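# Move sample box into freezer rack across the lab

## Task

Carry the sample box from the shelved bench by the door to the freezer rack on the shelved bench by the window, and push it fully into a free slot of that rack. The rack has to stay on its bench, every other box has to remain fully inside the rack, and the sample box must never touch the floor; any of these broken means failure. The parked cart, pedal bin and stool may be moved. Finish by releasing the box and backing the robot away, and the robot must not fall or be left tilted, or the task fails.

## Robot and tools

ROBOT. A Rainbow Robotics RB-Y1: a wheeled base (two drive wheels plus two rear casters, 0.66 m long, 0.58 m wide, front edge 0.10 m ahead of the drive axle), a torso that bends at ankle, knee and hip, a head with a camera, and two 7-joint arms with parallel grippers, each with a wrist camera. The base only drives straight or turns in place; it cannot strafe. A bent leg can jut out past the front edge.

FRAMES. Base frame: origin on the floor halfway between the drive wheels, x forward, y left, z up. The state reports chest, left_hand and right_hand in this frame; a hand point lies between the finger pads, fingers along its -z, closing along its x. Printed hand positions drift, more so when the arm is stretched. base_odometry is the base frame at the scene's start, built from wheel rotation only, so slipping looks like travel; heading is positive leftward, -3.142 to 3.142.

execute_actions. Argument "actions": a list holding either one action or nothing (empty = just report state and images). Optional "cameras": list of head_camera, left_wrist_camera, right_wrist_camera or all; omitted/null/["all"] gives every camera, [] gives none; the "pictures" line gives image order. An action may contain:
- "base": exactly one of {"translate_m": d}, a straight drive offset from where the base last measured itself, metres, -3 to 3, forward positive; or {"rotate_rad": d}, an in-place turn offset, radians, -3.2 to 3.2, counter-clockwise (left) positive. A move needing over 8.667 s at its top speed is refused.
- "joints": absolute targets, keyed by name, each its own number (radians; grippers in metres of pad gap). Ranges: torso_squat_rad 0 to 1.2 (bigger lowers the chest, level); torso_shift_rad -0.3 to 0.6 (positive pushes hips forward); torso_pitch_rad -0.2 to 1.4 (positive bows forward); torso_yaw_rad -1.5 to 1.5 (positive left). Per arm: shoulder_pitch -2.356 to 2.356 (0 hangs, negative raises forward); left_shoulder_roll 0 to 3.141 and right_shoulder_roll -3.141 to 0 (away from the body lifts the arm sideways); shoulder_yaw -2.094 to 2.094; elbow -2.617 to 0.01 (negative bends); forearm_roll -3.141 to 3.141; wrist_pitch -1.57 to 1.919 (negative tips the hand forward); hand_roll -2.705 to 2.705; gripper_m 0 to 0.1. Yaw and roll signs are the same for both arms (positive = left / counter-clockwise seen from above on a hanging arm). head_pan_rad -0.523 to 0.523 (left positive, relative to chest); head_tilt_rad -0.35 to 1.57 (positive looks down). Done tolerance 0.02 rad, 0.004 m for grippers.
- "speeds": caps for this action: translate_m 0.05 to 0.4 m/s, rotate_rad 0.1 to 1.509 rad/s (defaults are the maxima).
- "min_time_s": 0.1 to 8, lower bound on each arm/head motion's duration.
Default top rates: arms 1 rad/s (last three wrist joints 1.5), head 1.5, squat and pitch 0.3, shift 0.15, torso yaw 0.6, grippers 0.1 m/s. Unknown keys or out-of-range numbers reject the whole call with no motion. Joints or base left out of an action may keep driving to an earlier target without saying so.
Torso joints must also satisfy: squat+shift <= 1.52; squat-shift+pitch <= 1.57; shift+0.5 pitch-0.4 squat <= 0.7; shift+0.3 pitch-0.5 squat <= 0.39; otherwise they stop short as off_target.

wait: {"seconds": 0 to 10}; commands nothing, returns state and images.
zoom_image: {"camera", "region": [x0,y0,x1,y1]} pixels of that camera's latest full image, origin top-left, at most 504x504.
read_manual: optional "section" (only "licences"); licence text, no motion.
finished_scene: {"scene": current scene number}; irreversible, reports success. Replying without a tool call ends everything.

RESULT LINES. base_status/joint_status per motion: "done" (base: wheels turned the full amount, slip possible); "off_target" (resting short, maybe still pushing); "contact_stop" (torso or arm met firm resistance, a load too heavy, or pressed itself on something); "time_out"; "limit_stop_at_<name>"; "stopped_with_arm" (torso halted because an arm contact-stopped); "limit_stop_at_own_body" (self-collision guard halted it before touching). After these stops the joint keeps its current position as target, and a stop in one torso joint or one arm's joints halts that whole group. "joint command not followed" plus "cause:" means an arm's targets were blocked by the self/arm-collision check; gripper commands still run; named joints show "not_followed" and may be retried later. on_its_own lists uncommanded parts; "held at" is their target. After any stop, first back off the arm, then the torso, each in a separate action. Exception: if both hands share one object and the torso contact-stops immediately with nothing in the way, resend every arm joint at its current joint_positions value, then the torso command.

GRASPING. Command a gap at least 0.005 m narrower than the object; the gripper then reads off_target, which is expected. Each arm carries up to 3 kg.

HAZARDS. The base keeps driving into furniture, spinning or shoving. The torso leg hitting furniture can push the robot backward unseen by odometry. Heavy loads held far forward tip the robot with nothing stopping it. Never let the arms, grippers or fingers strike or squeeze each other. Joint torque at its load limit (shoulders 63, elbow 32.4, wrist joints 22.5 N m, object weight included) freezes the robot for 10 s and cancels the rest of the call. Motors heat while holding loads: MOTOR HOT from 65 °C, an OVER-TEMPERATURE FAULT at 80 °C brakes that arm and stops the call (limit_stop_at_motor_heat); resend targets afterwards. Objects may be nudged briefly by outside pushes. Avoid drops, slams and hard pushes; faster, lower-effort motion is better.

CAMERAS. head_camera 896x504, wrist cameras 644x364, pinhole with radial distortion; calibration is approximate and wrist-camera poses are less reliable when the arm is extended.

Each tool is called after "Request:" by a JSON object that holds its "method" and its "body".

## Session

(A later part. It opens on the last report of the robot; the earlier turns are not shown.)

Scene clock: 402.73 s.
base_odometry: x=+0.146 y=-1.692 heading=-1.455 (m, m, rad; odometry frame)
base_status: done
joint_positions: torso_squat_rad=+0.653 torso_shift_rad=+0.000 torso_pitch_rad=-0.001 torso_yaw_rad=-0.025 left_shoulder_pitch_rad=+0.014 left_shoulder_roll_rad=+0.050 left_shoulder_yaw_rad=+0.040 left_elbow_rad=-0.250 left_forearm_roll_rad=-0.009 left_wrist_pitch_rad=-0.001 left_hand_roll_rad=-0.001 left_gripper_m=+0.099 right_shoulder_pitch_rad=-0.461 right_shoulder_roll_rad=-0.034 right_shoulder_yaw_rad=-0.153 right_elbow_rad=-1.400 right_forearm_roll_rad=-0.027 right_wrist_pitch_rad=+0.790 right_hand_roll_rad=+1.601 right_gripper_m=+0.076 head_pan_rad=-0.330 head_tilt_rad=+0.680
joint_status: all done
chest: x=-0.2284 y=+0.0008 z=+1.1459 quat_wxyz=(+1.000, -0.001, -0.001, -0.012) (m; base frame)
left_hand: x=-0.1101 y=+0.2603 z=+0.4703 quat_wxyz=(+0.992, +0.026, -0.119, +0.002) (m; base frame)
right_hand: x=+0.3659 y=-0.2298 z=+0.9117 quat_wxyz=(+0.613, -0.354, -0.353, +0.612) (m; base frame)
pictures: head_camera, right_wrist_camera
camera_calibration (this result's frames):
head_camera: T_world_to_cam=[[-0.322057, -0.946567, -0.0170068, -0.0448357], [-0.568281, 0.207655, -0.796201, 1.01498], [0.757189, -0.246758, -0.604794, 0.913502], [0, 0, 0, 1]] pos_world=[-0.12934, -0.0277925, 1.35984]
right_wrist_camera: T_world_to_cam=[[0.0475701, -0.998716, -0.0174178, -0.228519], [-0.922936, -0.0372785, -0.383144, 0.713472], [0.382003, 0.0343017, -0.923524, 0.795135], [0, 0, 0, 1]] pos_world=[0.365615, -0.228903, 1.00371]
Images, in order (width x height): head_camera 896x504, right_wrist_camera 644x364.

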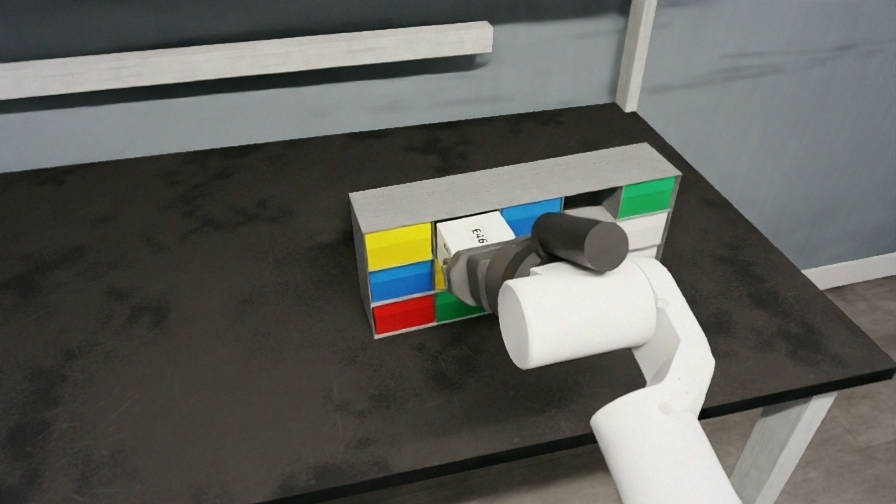

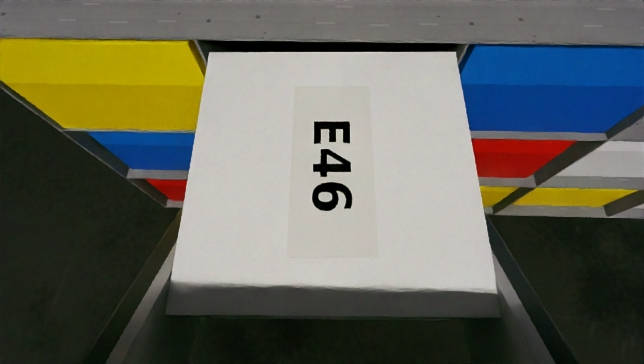

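Request:
{"method": "execute_actions", "body": {"actions": [{"base": {"translate_m": -0.008}, "speeds": {"translate_m": 0.05}}], "cameras": []}}

Request:
{"method": "execute_actions", "body": {"actions": [{"base": {"rotate_rad": -0.02}, "joints": {"torso_squat_rad": 0.6483, "torso_yaw_rad": -0.004, "right_forearm_roll_rad": 0.0, "right_hand_roll_rad": 1.571}}], "cameras": ["head_camera", "right_wrist_camera"]}}

Request:
{"method": "zoom_image", "body": {"camera": "right_wrist_camera", "region": [150, 0, 290, 100]}}

Request:
{"method": "zoom_image", "body": {"camera": "right_wrist_camera", "region": [390, 0, 530, 100]}}

Scene clock: 417.07 s.
base_odometry: x=+0.145 y=-1.684 heading=-1.456 (m, m, rad; odometry frame)
base_status: done
joint_positions: torso_squat_rad=+0.653 torso_shift_rad=+0.000 torso_pitch_rad=-0.001 torso_yaw_rad=-0.025 left_shoulder_pitch_rad=+0.014 left_shoulder_roll_rad=+0.050 left_shoulder_yaw_rad=+0.040 left_elbow_rad=-0.250 left_forearm_roll_rad=-0.009 left_wrist_pitch_rad=-0.001 left_hand_roll_rad=-0.001 left_gripper_m=+0.099 right_shoulder_pitch_rad=-0.461 right_shoulder_roll_rad=-0.034 right_shoulder_yaw_rad=-0.153 right_elbow_rad=-1.400 right_forearm_roll_rad=-0.027 right_wrist_pitch_rad=+0.790 right_hand_roll_rad=+1.601 right_gripper_m=+0.076 head_pan_rad=-0.330 head_tilt_rad=+0.680
joint_status: not commanded
chest: x=-0.2284 y=+0.0008 z=+1.1459 quat_wxyz=(+1.000, -0.001, -0.001, -0.012) (m; base frame)
left_hand: x=-0.1101 y=+0.2603 z=+0.4703 quat_wxyz=(+0.992, +0.026, -0.119, +0.002) (m; base frame)
right_hand: x=+0.3659 y=-0.2298 z=+0.9117 quat_wxyz=(+0.613, -0.355, -0.353, +0.612) (m; base frame)
pictures: none
No camera images: the call's "cameras" was empty. Leave "cameras" out to get every camera's image.

Scene clock: 417.93 s.
base_odometry: x=+0.145 y=-1.684 heading=-1.474 (m, m, rad; odometry frame)
base_status: done
joint_positions: torso_squat_rad=+0.648 torso_shift_rad=+0.000 torso_pitch_rad=-0.001 torso_yaw_rad=-0.004 left_shoulder_pitch_rad=+0.014 left_shoulder_roll_rad=+0.050 left_shoulder_yaw_rad=+0.040 left_elbow_rad=-0.250 left_forearm_roll_rad=-0.009 left_wrist_pitch_rad=-0.001 left_hand_roll_rad=-0.001 left_gripper_m=+0.099 right_shoulder_pitch_rad=-0.461 right_shoulder_roll_rad=-0.034 right_shoulder_yaw_rad=-0.153 right_elbow_rad=-1.400 right_forearm_roll_rad=+0.000 right_wrist_pitch_rad=+0.790 right_hand_roll_rad=+1.571 right_gripper_m=+0.076 head_pan_rad=-0.330 head_tilt_rad=+0.680
joint_status: all done
chest: x=-0.2283 y=+0.0009 z=+1.1479 quat_wxyz=(+1.000, -0.001, -0.001, -0.002) (m; base frame)
left_hand: x=-0.1156 y=+0.2627 z=+0.4723 quat_wxyz=(+0.992, +0.027, -0.119, +0.012) (m; base frame)
right_hand: x=+0.3706 y=-0.2219 z=+0.9137 quat_wxyz=(+0.613, -0.355, -0.352, +0.611) (m; base frame)
pictures: head_camera, right_wrist_camera
camera_calibration (this result's frames):
head_camera: T_world_to_cam=[[-0.302555, -0.952982, -0.0169205, -0.0404086], [-0.572516, 0.195899, -0.796147, 1.01556], [0.762028, -0.231191, -0.604867, 0.91585], [0, 0, 0, 1]] pos_world=[-0.128707, -0.0257198, 1.36182]
right_wrist_camera: T_world_to_cam=[[0.0460954, -0.998788, -0.0172394, -0.220487], [-0.923059, -0.0359902, -0.382971, 0.719007], [0.381887, 0.0335662, -0.923599, 0.794853], [0, 0, 0, 1]] pos_world=[0.370305, -0.221023, 1.00568]
Images, in order (width x height): head_camera 896x504, right_wrist_camera 644x364.

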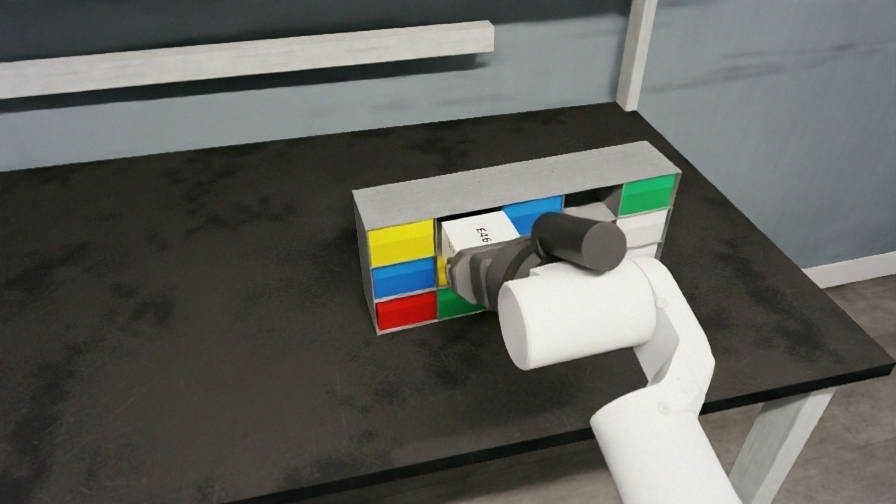

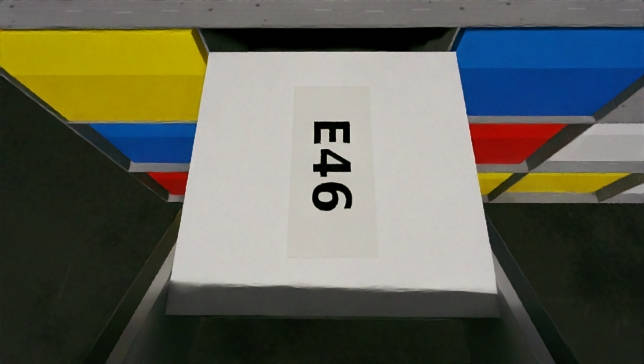

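Region (150, 0, 290, 100) of right_wrist_camera's 644x364 image, scaled by 3.600, with more detail than that image has; it fills the top 360 rows of this view, and the rest is white.

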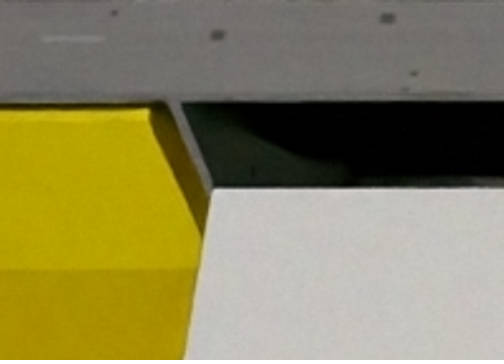

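Region (390, 0, 530, 100) of right_wrist_camera's 644x364 image, scaled by 3.600, with more detail than that image has; it fills the top 360 rows of this view, and the rest is white.

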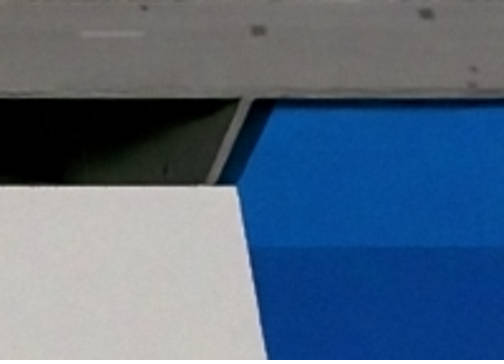

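Request:
{"method": "execute_actions", "body": {"actions": [{"base": {"translate_m": 0.013}, "joints": {"torso_yaw_rad": -0.0022}, "speeds": {"translate_m": 0.05}}], "cameras": ["head_camera", "right_wrist_camera"]}}

Request:
{"method": "zoom_image", "body": {"camera": "right_wrist_camera", "region": [150, 20, 290, 120]}}

Request:
{"method": "zoom_image", "body": {"camera": "right_wrist_camera", "region": [390, 20, 530, 120]}}

Scene clock: 431.67 s.
base_odometry: x=+0.146 y=-1.697 heading=-1.475 (m, m, rad; odometry frame)
base_status: done
joint_positions: torso_squat_rad=+0.648 torso_shift_rad=+0.000 torso_pitch_rad=-0.001 torso_yaw_rad=-0.002 left_shoulder_pitch_rad=+0.014 left_shoulder_roll_rad=+0.050 left_shoulder_yaw_rad=+0.040 left_elbow_rad=-0.250 left_forearm_roll_rad=-0.009 left_wrist_pitch_rad=-0.001 left_hand_roll_rad=-0.001 left_gripper_m=+0.099 right_shoulder_pitch_rad=-0.461 right_shoulder_roll_rad=-0.034 right_shoulder_yaw_rad=-0.153 right_elbow_rad=-1.400 right_forearm_roll_rad=+0.000 right_wrist_pitch_rad=+0.790 right_hand_roll_rad=+1.571 right_gripper_m=+0.076 head_pan_rad=-0.330 head_tilt_rad=+0.680
joint_status: all done
chest: x=-0.2284 y=+0.0009 z=+1.1479 quat_wxyz=(+1.000, -0.001, -0.001, -0.001) (m; base frame)
left_hand: x=-0.1160 y=+0.2629 z=+0.4723 quat_wxyz=(+0.992, +0.027, -0.119, +0.013) (m; base frame)
right_hand: x=+0.3710 y=-0.2208 z=+0.9137 quat_wxyz=(+0.613, -0.354, -0.353, +0.612) (m; base frame)
pictures: head_camera, right_wrist_camera
camera_calibration (this result's frames):
head_camera: T_world_to_cam=[[-0.300856, -0.953519, -0.0169491, -0.040002], [-0.572798, 0.194883, -0.796193, 1.01553], [0.762488, -0.229831, -0.604806, 0.915919], [0, 0, 0, 1]] pos_world=[-0.128717, -0.0255462, 1.36184]
right_wrist_camera: T_world_to_cam=[[0.0478582, -0.998705, -0.017269, -0.220048], [-0.922977, -0.0376064, -0.383014, 0.719045], [0.381869, 0.0342692, -0.923581, 0.794856], [0, 0, 0, 1]] pos_world=[0.370662, -0.219961, 1.00572]
Images, in order (width x height): head_camera 896x504, right_wrist_camera 644x364.

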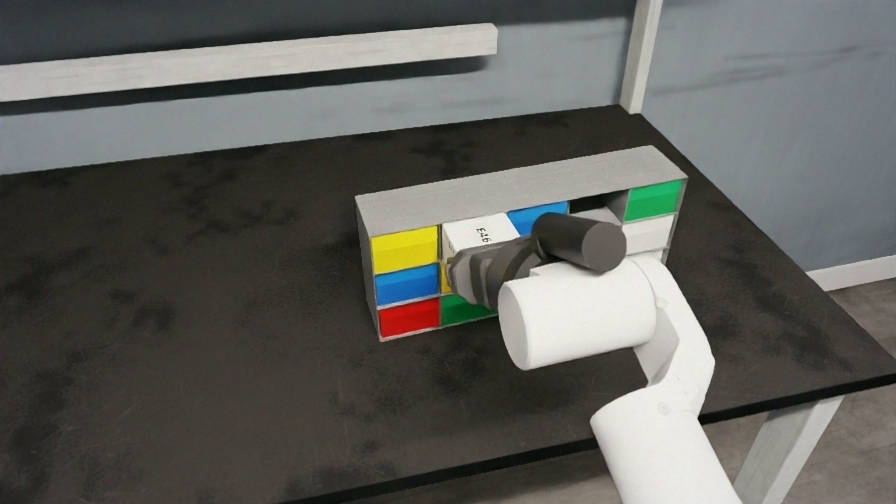

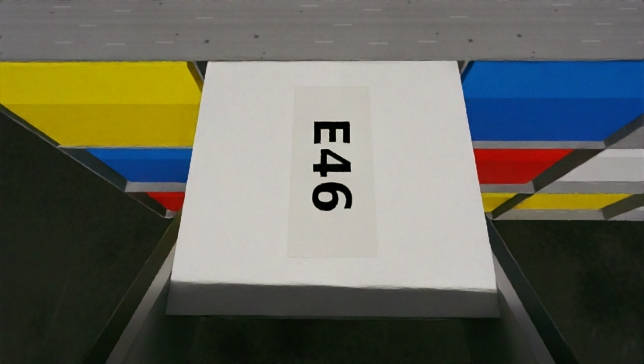

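Region (150, 20, 290, 120) of right_wrist_camera's 644x364 image, scaled by 3.600, with more detail than that image has; it fills the top 360 rows of this view, and the rest is white.

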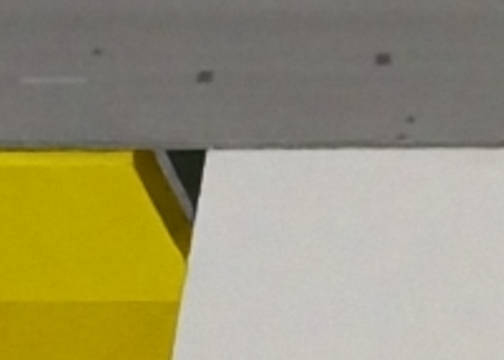

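Region (390, 20, 530, 120) of right_wrist_camera's 644x364 image, scaled by 3.600, with more detail than that image has; it fills the top 360 rows of this view, and the rest is white.

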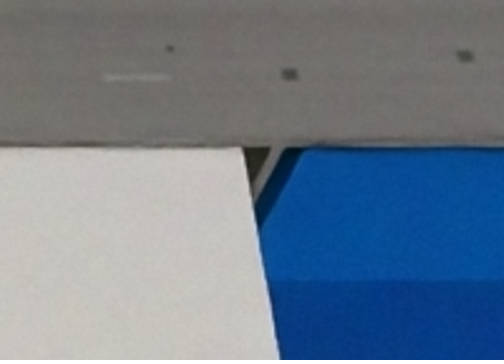

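Request:
{"method": "execute_actions", "body": {"actions": [{"base": {"translate_m": 0.02}, "joints": {"torso_yaw_rad": -0.0015}, "speeds": {"translate_m": 0.05}}], "cameras": ["head_camera", "right_wrist_camera"]}}

Request:
{"method": "zoom_image", "body": {"camera": "right_wrist_camera", "region": [130, 80, 270, 240]}}

Request:
{"method": "zoom_image", "body": {"camera": "right_wrist_camera", "region": [400, 80, 540, 240]}}

Scene clock: 436.40 s.
base_odometry: x=+0.148 y=-1.717 heading=-1.476 (m, m, rad; odometry frame)
base_status: done
joint_positions: torso_squat_rad=+0.648 torso_shift_rad=+0.000 torso_pitch_rad=-0.001 torso_yaw_rad=-0.002 left_shoulder_pitch_rad=+0.014 left_shoulder_roll_rad=+0.050 left_shoulder_yaw_rad=+0.040 left_elbow_rad=-0.250 left_forearm_roll_rad=-0.009 left_wrist_pitch_rad=-0.001 left_hand_roll_rad=-0.001 left_gripper_m=+0.099 right_shoulder_pitch_rad=-0.461 right_shoulder_roll_rad=-0.034 right_shoulder_yaw_rad=-0.153 right_elbow_rad=-1.400 right_forearm_roll_rad=+0.000 right_wrist_pitch_rad=+0.790 right_hand_roll_rad=+1.571 right_gripper_m=+0.076 head_pan_rad=-0.330 head_tilt_rad=+0.680
joint_status: all done
chest: x=-0.2283 y=+0.0009 z=+1.1479 quat_wxyz=(+1.000, -0.001, -0.001, -0.001) (m; base frame)
left_hand: x=-0.1162 y=+0.2629 z=+0.4723 quat_wxyz=(+0.992, +0.028, -0.119, +0.013) (m; base frame)
right_hand: x=+0.3711 y=-0.2204 z=+0.9137 quat_wxyz=(+0.613, -0.354, -0.353, +0.612) (m; base frame)
pictures: head_camera, right_wrist_camera
camera_calibration (this result's frames):
head_camera: T_world_to_cam=[[-0.300196, -0.953727, -0.0169493, -0.0398504], [-0.572935, 0.194487, -0.796191, 1.0155], [0.762645, -0.229303, -0.604808, 0.915955], [0, 0, 0, 1]] pos_world=[-0.128694, -0.0254779, 1.36184]
right_wrist_camera: T_world_to_cam=[[0.0485443, -0.998672, -0.0172692, -0.219891], [-0.922956, -0.0382409, -0.383001, 0.719037], [0.381832, 0.0345312, -0.923587, 0.794852], [0, 0, 0, 1]] pos_world=[0.370815, -0.219549, 1.00571]
Images, in order (width x height): head_camera 896x504, right_wrist_camera 644x364.

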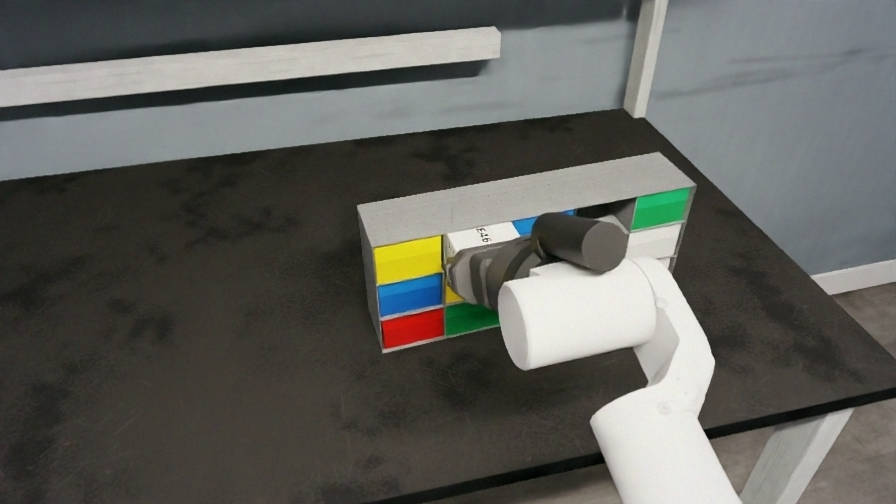

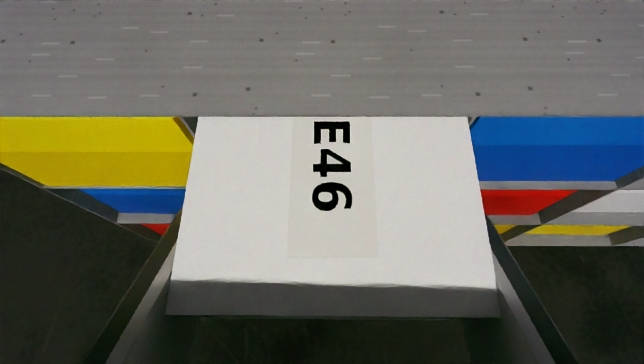

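Region (130, 80, 270, 240) of right_wrist_camera's 644x364 image, scaled by 3.150, with more detail than that image has; it fills the left 441 columns of this view, and the rest is white.

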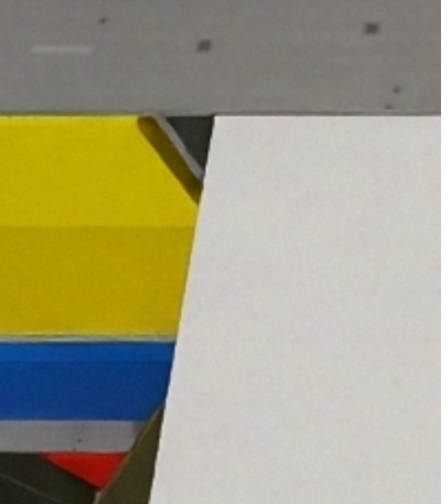

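Region (400, 80, 540, 240) of right_wrist_camera's 644x364 image, scaled by 3.150, with more detail than that image has; it fills the left 441 columns of this view, and the rest is white.

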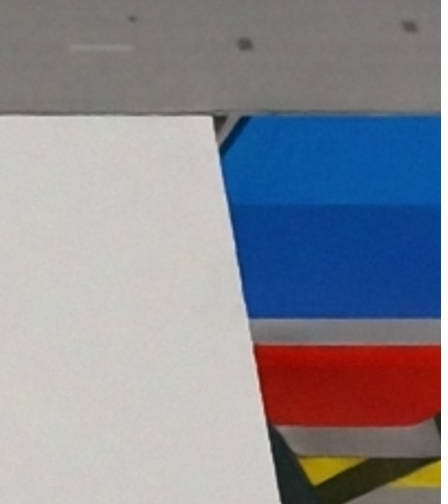

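Request:
{"method": "execute_actions", "body": {"actions": [{"base": {"translate_m": 0.018}, "joints": {"torso_yaw_rad": 0.002}, "speeds": {"translate_m": 0.05}}], "cameras": ["head_camera", "right_wrist_camera"]}}

Scene clock: 441.70 s.
base_odometry: x=+0.150 y=-1.735 heading=-1.478 (m, m, rad; odometry frame)
base_status: done
joint_positions: torso_squat_rad=+0.648 torso_shift_rad=+0.000 torso_pitch_rad=-0.001 torso_yaw_rad=+0.002 left_shoulder_pitch_rad=+0.014 left_shoulder_roll_rad=+0.050 left_shoulder_yaw_rad=+0.040 left_elbow_rad=-0.250 left_forearm_roll_rad=-0.009 left_wrist_pitch_rad=-0.001 left_hand_roll_rad=-0.001 left_gripper_m=+0.099 right_shoulder_pitch_rad=-0.461 right_shoulder_roll_rad=-0.034 right_shoulder_yaw_rad=-0.153 right_elbow_rad=-1.400 right_forearm_roll_rad=+0.000 right_wrist_pitch_rad=+0.790 right_hand_roll_rad=+1.571 right_gripper_m=+0.076 head_pan_rad=-0.330 head_tilt_rad=+0.680
joint_status: all done
chest: x=-0.2283 y=+0.0008 z=+1.1479 quat_wxyz=(+1.000, -0.001, -0.001, +0.001) (m; base frame)
left_hand: x=-0.1171 y=+0.2633 z=+0.4723 quat_wxyz=(+0.992, +0.028, -0.119, +0.015) (m; base frame)
right_hand: x=+0.3719 y=-0.2184 z=+0.9137 quat_wxyz=(+0.612, -0.354, -0.354, +0.613) (m; base frame)
pictures: head_camera, right_wrist_camera
camera_calibration (this result's frames):
head_camera: T_world_to_cam=[[-0.296859, -0.954771, -0.0169602, -0.0390896], [-0.573624, 0.192495, -0.796179, 1.01534], [0.763433, -0.226624, -0.604823, 0.916144], [0, 0, 0, 1]] pos_world=[-0.128597, -0.0251489, 1.36183]
right_wrist_camera: T_world_to_cam=[[0.0520169, -0.998497, -0.0172687, -0.219115], [-0.922828, -0.0414515, -0.382975, 0.719041], [0.381684, 0.0358573, -0.923597, 0.794823], [0, 0, 0, 1]] pos_world=[0.371578, -0.21748, 1.00569]
Images, in order (width x height): head_camera 896x504, right_wrist_camera 644x364.

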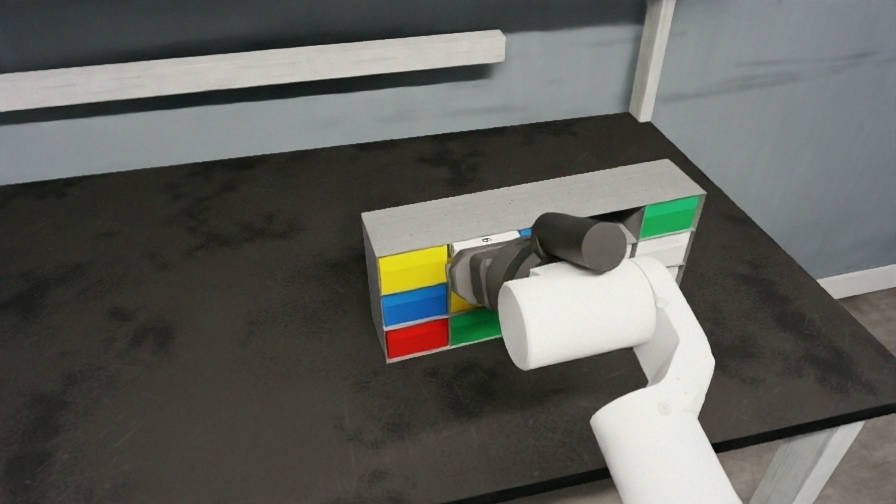

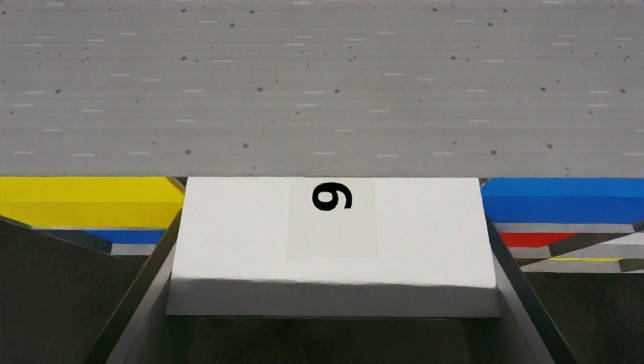

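Request:
{"method": "execute_actions", "body": {"actions": [{"joints": {"right_gripper_m": 0.095}}], "cameras": []}}

Request:
{"method": "execute_actions", "body": {"actions": [{"base": {"translate_m": -0.042}, "joints": {"torso_squat_rad": 0.66}, "speeds": {"translate_m": 0.1}}], "cameras": ["head_camera", "right_wrist_camera"]}}

Scene clock: 449.67 s.
base_odometry: x=+0.150 y=-1.735 heading=-1.478 (m, m, rad; odometry frame)
base_status: not commanded
joint_positions: torso_squat_rad=+0.648 torso_shift_rad=+0.000 torso_pitch_rad=-0.001 torso_yaw_rad=+0.002 left_shoulder_pitch_rad=+0.014 left_shoulder_roll_rad=+0.050 left_shoulder_yaw_rad=+0.040 left_elbow_rad=-0.250 left_forearm_roll_rad=-0.009 left_wrist_pitch_rad=-0.001 left_hand_roll_rad=-0.001 left_gripper_m=+0.099 right_shoulder_pitch_rad=-0.461 right_shoulder_roll_rad=-0.034 right_shoulder_yaw_rad=-0.153 right_elbow_rad=-1.400 right_forearm_roll_rad=+0.000 right_wrist_pitch_rad=+0.790 right_hand_roll_rad=+1.571 right_gripper_m=+0.095 head_pan_rad=-0.330 head_tilt_rad=+0.680
joint_status: all done
chest: x=-0.2283 y=+0.0008 z=+1.1479 quat_wxyz=(+1.000, -0.001, -0.001, +0.001) (m; base frame)
left_hand: x=-0.1171 y=+0.2633 z=+0.4723 quat_wxyz=(+0.992, +0.028, -0.119, +0.015) (m; base frame)
right_hand: x=+0.3719 y=-0.2184 z=+0.9137 quat_wxyz=(+0.612, -0.354, -0.354, +0.613) (m; base frame)
pictures: none
No camera images: the call's "cameras" was empty. Leave "cameras" out to get every camera's image.

Scene clock: 450.93 s.
base_odometry: x=+0.146 y=-1.693 heading=-1.476 (m, m, rad; odometry frame)
base_status: done
joint_positions: torso_squat_rad=+0.660 torso_shift_rad=+0.000 torso_pitch_rad=-0.001 torso_yaw_rad=+0.002 left_shoulder_pitch_rad=+0.014 left_shoulder_roll_rad=+0.050 left_shoulder_yaw_rad=+0.040 left_elbow_rad=-0.250 left_forearm_roll_rad=-0.009 left_wrist_pitch_rad=-0.001 left_hand_roll_rad=-0.001 left_gripper_m=+0.099 right_shoulder_pitch_rad=-0.461 right_shoulder_roll_rad=-0.034 right_shoulder_yaw_rad=-0.153 right_elbow_rad=-1.400 right_forearm_roll_rad=+0.000 right_wrist_pitch_rad=+0.790 right_hand_roll_rad=+1.571 right_gripper_m=+0.095 head_pan_rad=-0.330 head_tilt_rad=+0.680
joint_status: all done
chest: x=-0.2284 y=+0.0008 z=+1.1429 quat_wxyz=(+1.000, -0.001, -0.001, +0.001) (m; base frame)
left_hand: x=-0.1170 y=+0.2633 z=+0.4673 quat_wxyz=(+0.992, +0.028, -0.119, +0.015) (m; base frame)
right_hand: x=+0.3719 y=-0.2183 z=+0.9089 quat_wxyz=(+0.611, -0.354, -0.354, +0.613) (m; base frame)
pictures: head_camera, right_wrist_camera
camera_calibration (this result's frames):
head_camera: T_world_to_cam=[[-0.29684, -0.954776, -0.0169865, -0.0391538], [-0.573525, 0.192475, -0.796255, 1.01144], [0.763515, -0.226618, -0.604723, 0.913077], [0, 0, 0, 1]] pos_world=[-0.128685, -0.02514, 1.35686]
right_wrist_camera: T_world_to_cam=[[0.0520979, -0.998493, -0.0172425, -0.219204], [-0.922681, -0.0415229, -0.383323, 0.717482], [0.382029, 0.0358797, -0.923453, 0.790137], [0, 0, 0, 1]] pos_world=[0.371571, -0.217432, 1.0009]
Images, in order (width x height): head_camera 896x504, right_wrist_camera 644x364.

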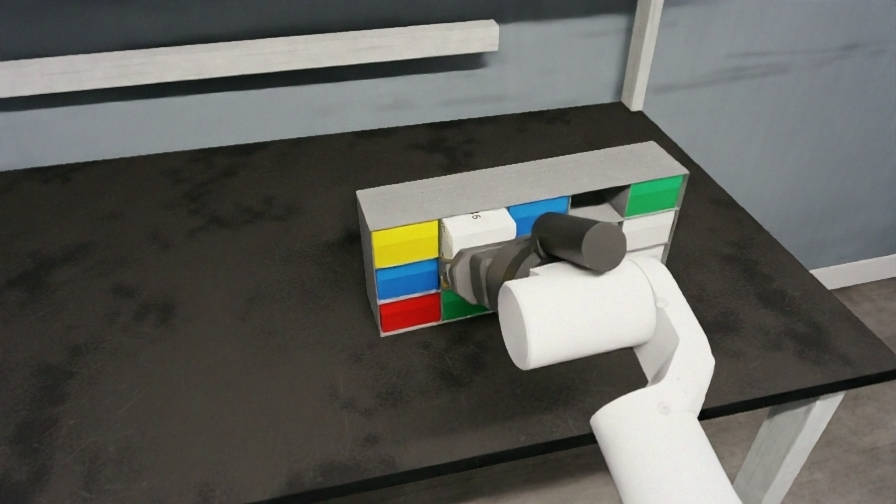

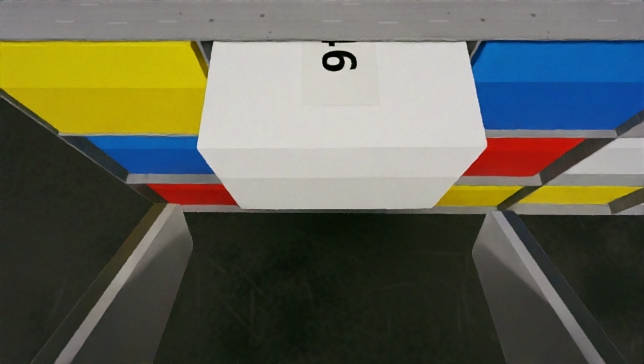

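Request:
{"method": "execute_actions", "body": {"actions": [{"joints": {"right_gripper_m": 0.03}}], "cameras": []}}

Request:
{"method": "execute_actions", "body": {"actions": [{"base": {"translate_m": 0.048}, "speeds": {"translate_m": 0.05}}], "cameras": ["head_camera", "right_wrist_camera"]}}

Scene clock: 454.33 s.
base_odometry: x=+0.146 y=-1.693 heading=-1.476 (m, m, rad; odometry frame)
base_status: not commanded
joint_positions: torso_squat_rad=+0.660 torso_shift_rad=+0.000 torso_pitch_rad=-0.001 torso_yaw_rad=+0.002 left_shoulder_pitch_rad=+0.014 left_shoulder_roll_rad=+0.050 left_shoulder_yaw_rad=+0.040 left_elbow_rad=-0.250 left_forearm_roll_rad=-0.009 left_wrist_pitch_rad=-0.001 left_hand_roll_rad=-0.001 left_gripper_m=+0.099 right_shoulder_pitch_rad=-0.461 right_shoulder_roll_rad=-0.034 right_shoulder_yaw_rad=-0.153 right_elbow_rad=-1.400 right_forearm_roll_rad=+0.000 right_wrist_pitch_rad=+0.790 right_hand_roll_rad=+1.571 right_gripper_m=+0.030 head_pan_rad=-0.330 head_tilt_rad=+0.680
joint_status: all done
chest: x=-0.2284 y=+0.0008 z=+1.1429 quat_wxyz=(+1.000, -0.001, -0.001, +0.001) (m; base frame)
left_hand: x=-0.1170 y=+0.2633 z=+0.4673 quat_wxyz=(+0.992, +0.028, -0.119, +0.015) (m; base frame)
right_hand: x=+0.3719 y=-0.2183 z=+0.9089 quat_wxyz=(+0.611, -0.354, -0.354, +0.613) (m; base frame)
pictures: none
No camera images: the call's "cameras" was empty. Leave "cameras" out to get every camera's image.

Scene clock: 456.30 s.
base_odometry: x=+0.151 y=-1.741 heading=-1.478 (m, m, rad; odometry frame)
base_status: done
joint_positions: torso_squat_rad=+0.660 torso_shift_rad=+0.000 torso_pitch_rad=-0.001 torso_yaw_rad=+0.002 left_shoulder_pitch_rad=+0.014 left_shoulder_roll_rad=+0.050 left_shoulder_yaw_rad=+0.040 left_elbow_rad=-0.250 left_forearm_roll_rad=-0.009 left_wrist_pitch_rad=-0.001 left_hand_roll_rad=-0.001 left_gripper_m=+0.099 right_shoulder_pitch_rad=-0.461 right_shoulder_roll_rad=-0.034 right_shoulder_yaw_rad=-0.153 right_elbow_rad=-1.400 right_forearm_roll_rad=+0.000 right_wrist_pitch_rad=+0.790 right_hand_roll_rad=+1.571 right_gripper_m=+0.030 head_pan_rad=-0.330 head_tilt_rad=+0.680
joint_status: not commanded
chest: x=-0.2284 y=+0.0008 z=+1.1429 quat_wxyz=(+1.000, -0.001, -0.001, +0.001) (m; base frame)
left_hand: x=-0.1171 y=+0.2633 z=+0.4673 quat_wxyz=(+0.992, +0.028, -0.119, +0.015) (m; base frame)
right_hand: x=+0.3719 y=-0.2183 z=+0.9088 quat_wxyz=(+0.611, -0.354, -0.354, +0.613) (m; base frame)
pictures: head_camera, right_wrist_camera
camera_calibration (this result's frames):
head_camera: T_world_to_cam=[[-0.296848, -0.954774, -0.0169722, -0.0391669], [-0.573595, 0.19249, -0.796201, 1.01139], [0.763459, -0.226616, -0.604794, 0.913117], [0, 0, 0, 1]] pos_world=[-0.128626, -0.0251507, 1.35685]
right_wrist_camera: T_world_to_cam=[[0.0520674, -0.998495, -0.0172392, -0.219226], [-0.922724, -0.0414999, -0.383221, 0.717393], [0.381928, 0.0358603, -0.923496, 0.790147], [0, 0, 0, 1]] pos_world=[0.371591, -0.217459, 1.00084]
Images, in order (width x height): head_camera 896x504, right_wrist_camera 644x364.

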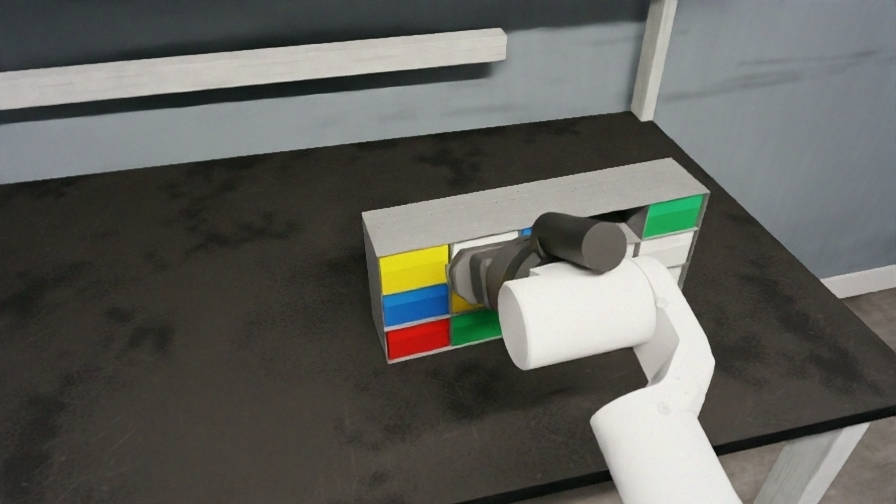

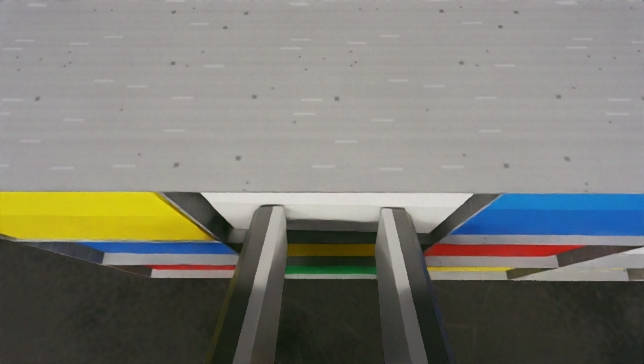

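Request:
{"method": "execute_actions", "body": {"actions": []}}

Scene clock: 466.80 s.
base_odometry: x=+0.151 y=-1.741 heading=-1.478 (m, m, rad; odometry frame)
base_status: done
joint_positions: torso_squat_rad=+0.660 torso_shift_rad=+0.000 torso_pitch_rad=-0.001 torso_yaw_rad=+0.002 left_shoulder_pitch_rad=+0.014 left_shoulder_roll_rad=+0.050 left_shoulder_yaw_rad=+0.040 left_elbow_rad=-0.250 left_forearm_roll_rad=-0.009 left_wrist_pitch_rad=-0.001 left_hand_roll_rad=-0.001 left_gripper_m=+0.099 right_shoulder_pitch_rad=-0.461 right_shoulder_roll_rad=-0.034 right_shoulder_yaw_rad=-0.153 right_elbow_rad=-1.400 right_forearm_roll_rad=+0.000 right_wrist_pitch_rad=+0.790 right_hand_roll_rad=+1.571 right_gripper_m=+0.030 head_pan_rad=-0.330 head_tilt_rad=+0.680
joint_status: not commanded
chest: x=-0.2284 y=+0.0008 z=+1.1429 quat_wxyz=(+1.000, -0.001, -0.001, +0.001) (m; base frame)
left_hand: x=-0.1171 y=+0.2633 z=+0.4673 quat_wxyz=(+0.992, +0.028, -0.119, +0.015) (m; base frame)
right_hand: x=+0.3719 y=-0.2183 z=+0.9088 quat_wxyz=(+0.611, -0.354, -0.354, +0.613) (m; base frame)
pictures: head_camera, left_wrist_camera, right_wrist_camera
camera_calibration (this result's frames):
head_camera: T_world_to_cam=[[-0.296848, -0.954774, -0.0169721, -0.0391669], [-0.573595, 0.192489, -0.796202, 1.01139], [0.763459, -0.226616, -0.604793, 0.913117], [0, 0, 0, 1]] pos_world=[-0.128627, -0.0251504, 1.35685]
left_wrist_camera: T_world_to_cam=[[0.971915, 0.0580575, 0.228058, -0.00970685], [-0.100787, -0.773026, 0.626317, -0.0737998], [0.212657, -0.631712, -0.745464, 0.624846], [0, 0, 0, 1]] pos_world=[-0.130882, 0.338237, 0.514236]
right_wrist_camera: T_world_to_cam=[[0.052067, -0.998495, -0.0172389, -0.219226], [-0.922724, -0.0414996, -0.383221, 0.717394], [0.381929, 0.0358599, -0.923496, 0.790147], [0, 0, 0, 1]] pos_world=[0.371591, -0.217459, 1.00084]
Images, in order (width x height): head_camera 896x504, left_wrist_camera 644x364, right_wrist_camera 644x364.

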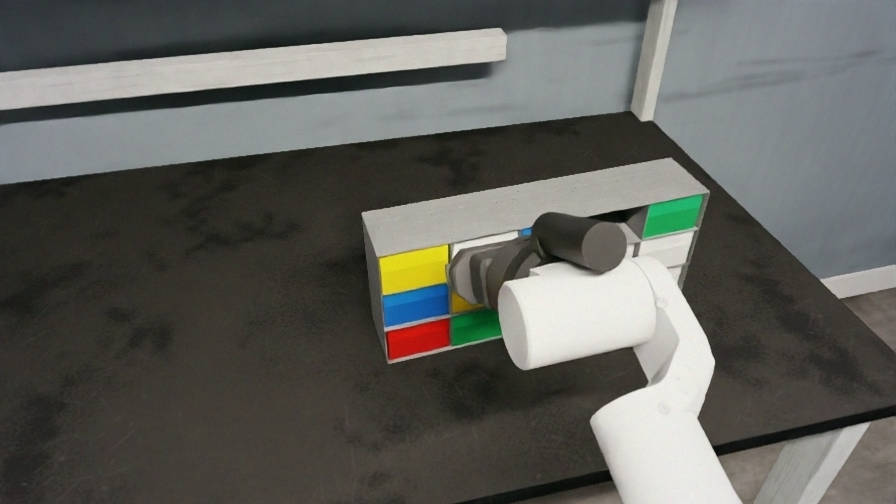

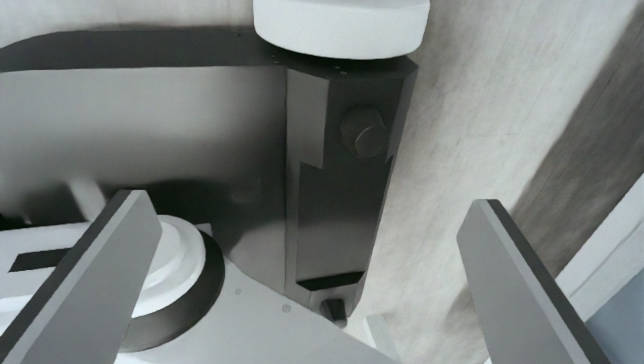

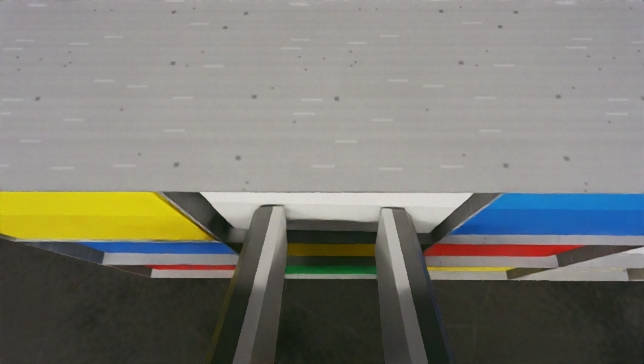

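Request:
{"method": "execute_actions", "body": {"actions": [{"base": {"translate_m": -0.12}, "speeds": {"translate_m": 0.15}}]}}

Scene clock: 470.80 s.
base_odometry: x=+0.139 y=-1.622 heading=-1.479 (m, m, rad; odometry frame)
base_status: done
joint_positions: torso_squat_rad=+0.660 torso_shift_rad=+0.000 torso_pitch_rad=-0.001 torso_yaw_rad=+0.002 left_shoulder_pitch_rad=+0.014 left_shoulder_roll_rad=+0.050 left_shoulder_yaw_rad=+0.040 left_elbow_rad=-0.250 left_forearm_roll_rad=-0.009 left_wrist_pitch_rad=-0.001 left_hand_roll_rad=-0.001 left_gripper_m=+0.099 right_shoulder_pitch_rad=-0.461 right_shoulder_roll_rad=-0.034 right_shoulder_yaw_rad=-0.153 right_elbow_rad=-1.400 right_forearm_roll_rad=+0.000 right_wrist_pitch_rad=+0.790 right_hand_roll_rad=+1.571 right_gripper_m=+0.030 head_pan_rad=-0.330 head_tilt_rad=+0.680
joint_status: not commanded
chest: x=-0.2284 y=+0.0008 z=+1.1429 quat_wxyz=(+1.000, -0.001, -0.001, +0.001) (m; base frame)
left_hand: x=-0.1170 y=+0.2633 z=+0.4673 quat_wxyz=(+0.992, +0.028, -0.119, +0.015) (m; base frame)
right_hand: x=+0.3719 y=-0.2183 z=+0.9089 quat_wxyz=(+0.611, -0.354, -0.354, +0.613) (m; base frame)
pictures: head_camera, left_wrist_camera, right_wrist_camera
camera_calibration (this result's frames):
head_camera: T_world_to_cam=[[-0.296846, -0.954774, -0.017009, -0.0391453], [-0.573507, 0.192493, -0.796264, 1.01144], [0.763526, -0.226613, -0.60471, 0.913075], [0, 0, 0, 1]] pos_world=[-0.128709, -0.025155, 1.35685]
left_wrist_camera: T_world_to_cam=[[0.97189, 0.0580553, 0.228165, -0.00977747], [-0.100857, -0.773028, 0.626303, -0.0738031], [0.212738, -0.63171, -0.745443, 0.624844], [0, 0, 0, 1]] pos_world=[-0.130869, 0.338236, 0.51424]
right_wrist_camera: T_world_to_cam=[[0.0520734, -0.998495, -0.0172362, -0.219228], [-0.922673, -0.0415018, -0.383343, 0.717485], [0.382051, 0.0358654, -0.923445, 0.79013], [0, 0, 0, 1]] pos_world=[0.371551, -0.21746, 1.00091]
Images, in order (width x height): head_camera 896x504, left_wrist_camera 644x364, right_wrist_camera 644x364.

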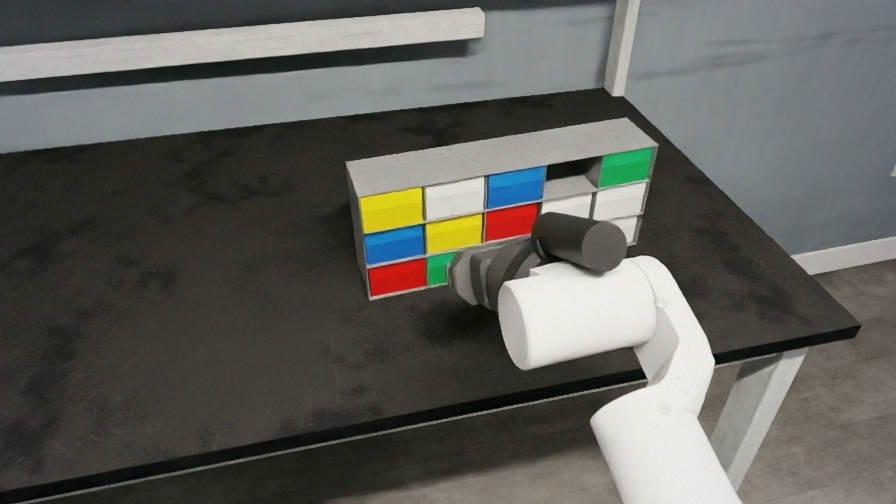

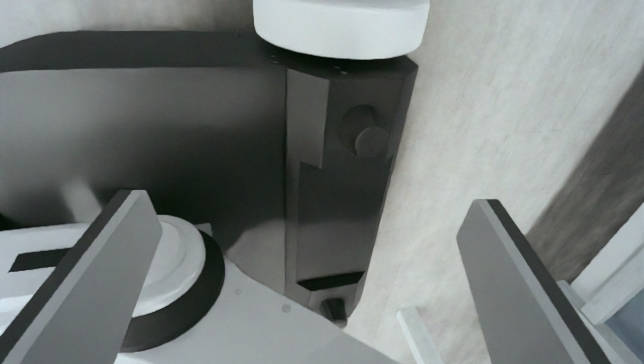

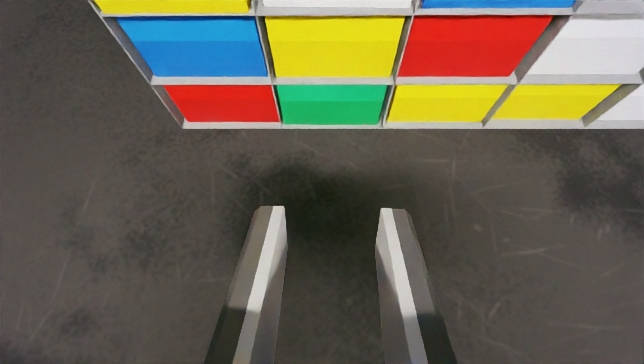

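Request:
{"method": "zoom_image", "body": {"camera": "head_camera", "region": [330, 110, 670, 310]}}

Request:
{"method": "zoom_image", "body": {"camera": "right_wrist_camera", "region": [70, 0, 570, 140]}}

Region (330, 110, 670, 310) of head_camera's 896x504 image, scaled by 1.482, with more detail than that image has; it fills the top 296 rows of this view, and the rest is white.

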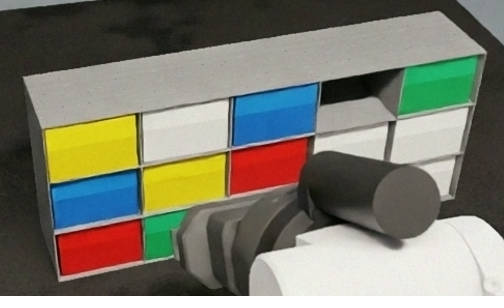

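Region (70, 0, 570, 140) of right_wrist_camera's 644x364 image, scaled by 1.008, with more detail than that image has; it fills the top 141 rows of this view, and the rest is white.

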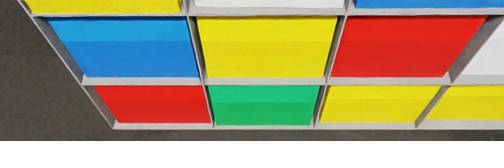

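Request:
{"method": "zoom_image", "body": {"camera": "head_camera", "region": [345, 160, 505, 270]}}

Request:
{"method": "zoom_image", "body": {"camera": "right_wrist_camera", "region": [80, 0, 330, 100]}}

Region (345, 160, 505, 270) of head_camera's 896x504 image, scaled by 3.150, with more detail than that image has; it fills the top 346 rows of this view, and the rest is white.

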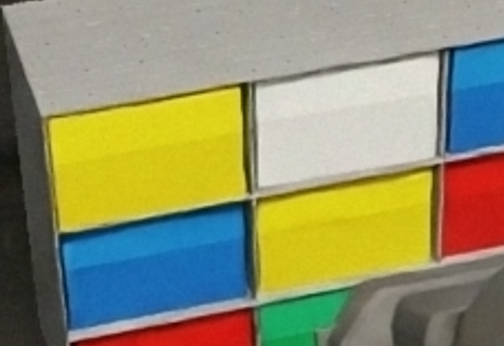

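Region (80, 0, 330, 100) of right_wrist_camera's 644x364 image, scaled by 2.016, with more detail than that image has; it fills the top 202 rows of this view, and the rest is white.

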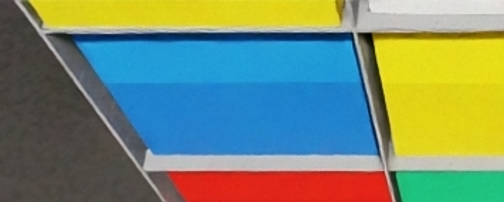

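Request:
{"method": "execute_actions", "body": {"actions": [{"base": {"translate_m": 0.082}, "joints": {"torso_yaw_rad": 0.13, "right_gripper_m": 0.0}, "speeds": {"translate_m": 0.1}}], "cameras": ["head_camera", "right_wrist_camera"]}}

Scene clock: 483.03 s.
base_odometry: x=+0.147 y=-1.703 heading=-1.481 (m, m, rad; odometry frame)
base_status: done
joint_positions: torso_squat_rad=+0.660 torso_shift_rad=+0.000 torso_pitch_rad=-0.001 torso_yaw_rad=+0.130 left_shoulder_pitch_rad=+0.014 left_shoulder_roll_rad=+0.050 left_shoulder_yaw_rad=+0.040 left_elbow_rad=-0.250 left_forearm_roll_rad=-0.009 left_wrist_pitch_rad=-0.001 left_hand_roll_rad=-0.001 left_gripper_m=+0.099 right_shoulder_pitch_rad=-0.461 right_shoulder_roll_rad=-0.034 right_shoulder_yaw_rad=-0.153 right_elbow_rad=-1.400 right_forearm_roll_rad=+0.000 right_wrist_pitch_rad=+0.790 right_hand_roll_rad=+1.571 right_gripper_m=+0.001 head_pan_rad=-0.330 head_tilt_rad=+0.680
joint_status: all done
chest: x=-0.2283 y=+0.0008 z=+1.1429 quat_wxyz=(+0.998, -0.001, -0.001, +0.065) (m; base frame)
left_hand: x=-0.1516 y=+0.2753 z=+0.4673 quat_wxyz=(+0.989, +0.035, -0.117, +0.079) (m; base frame)
right_hand: x=+0.3950 y=-0.1399 z=+0.9088 quat_wxyz=(+0.571, -0.330, -0.375, +0.651) (m; base frame)
pictures: head_camera, right_wrist_camera
camera_calibration (this result's frames):
head_camera: T_world_to_cam=[[-0.172518, -0.984863, -0.0167923, -0.0109579], [-0.593627, 0.117559, -0.796108, 1.00678], [0.786031, -0.127375, -0.604922, 0.918323], [0, 0, 0, 1]] pos_world=[-0.126067, -0.0121777, 1.35684]
right_wrist_camera: T_world_to_cam=[[0.179121, -0.983678, -0.0171361, -0.190347], [-0.90993, -0.159019, -0.383068, 0.720255], [0.374091, 0.0842081, -0.923561, 0.788386], [0, 0, 0, 1]] pos_world=[0.394549, -0.139095, 1.00077]
Images, in order (width x height): head_camera 896x504, right_wrist_camera 644x364.

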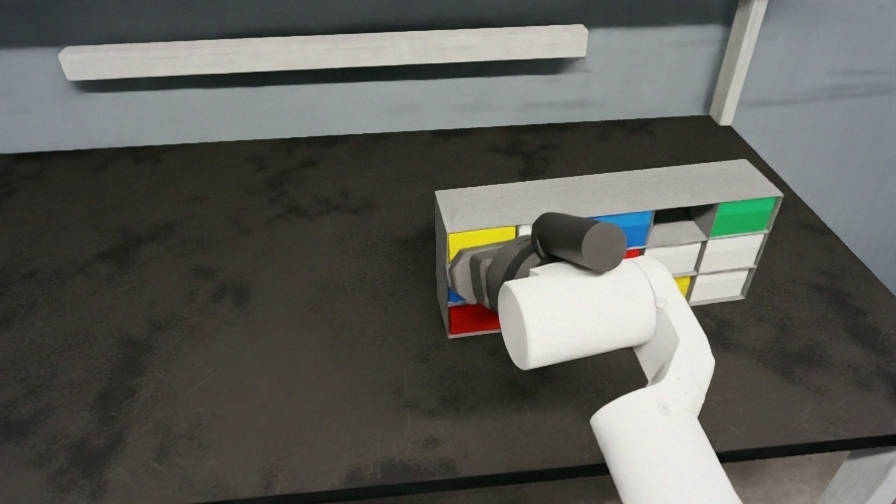

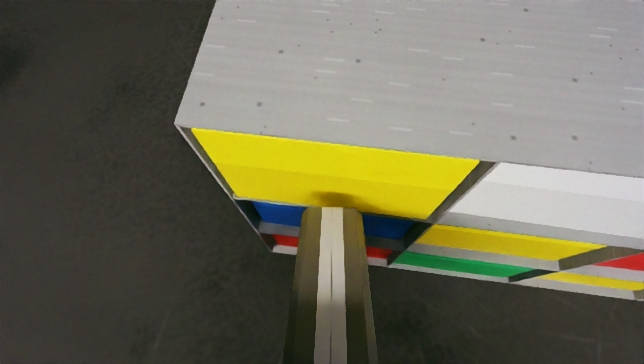

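Request:
{"method": "execute_actions", "body": {"actions": [{"base": {"translate_m": 0.013}, "speeds": {"translate_m": 0.05}}], "cameras": ["right_wrist_camera"]}}

Scene clock: 488.03 s.
base_odometry: x=+0.148 y=-1.716 heading=-1.483 (m, m, rad; odometry frame)
base_status: done
joint_positions: torso_squat_rad=+0.660 torso_shift_rad=+0.000 torso_pitch_rad=-0.001 torso_yaw_rad=+0.130 left_shoulder_pitch_rad=+0.014 left_shoulder_roll_rad=+0.050 left_shoulder_yaw_rad=+0.040 left_elbow_rad=-0.250 left_forearm_roll_rad=-0.009 left_wrist_pitch_rad=-0.001 left_hand_roll_rad=-0.001 left_gripper_m=+0.099 right_shoulder_pitch_rad=-0.461 right_shoulder_roll_rad=-0.034 right_shoulder_yaw_rad=-0.153 right_elbow_rad=-1.400 right_forearm_roll_rad=+0.000 right_wrist_pitch_rad=+0.790 right_hand_roll_rad=+1.571 right_gripper_m=+0.001 head_pan_rad=-0.330 head_tilt_rad=+0.680
joint_status: not commanded
chest: x=-0.2284 y=+0.0008 z=+1.1429 quat_wxyz=(+0.998, -0.001, -0.001, +0.065) (m; base frame)
left_hand: x=-0.1516 y=+0.2753 z=+0.4673 quat_wxyz=(+0.989, +0.035, -0.117, +0.078) (m; base frame)
right_hand: x=+0.3950 y=-0.1400 z=+0.9088 quat_wxyz=(+0.571, -0.330, -0.375, +0.651) (m; base frame)
pictures: right_wrist_camera
camera_calibration (this result's frames):
right_wrist_camera: T_world_to_cam=[[0.179082, -0.983685, -0.0171087, -0.190386], [-0.909924, -0.158991, -0.383092, 0.720263], [0.374122, 0.0841727, -0.923552, 0.788381], [0, 0, 0, 1]] pos_world=[0.394529, -0.139125, 1.00078]
Images, in order (width x height): right_wrist_camera 644x364.

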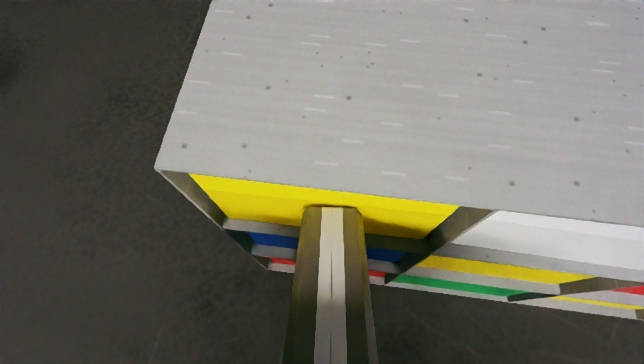

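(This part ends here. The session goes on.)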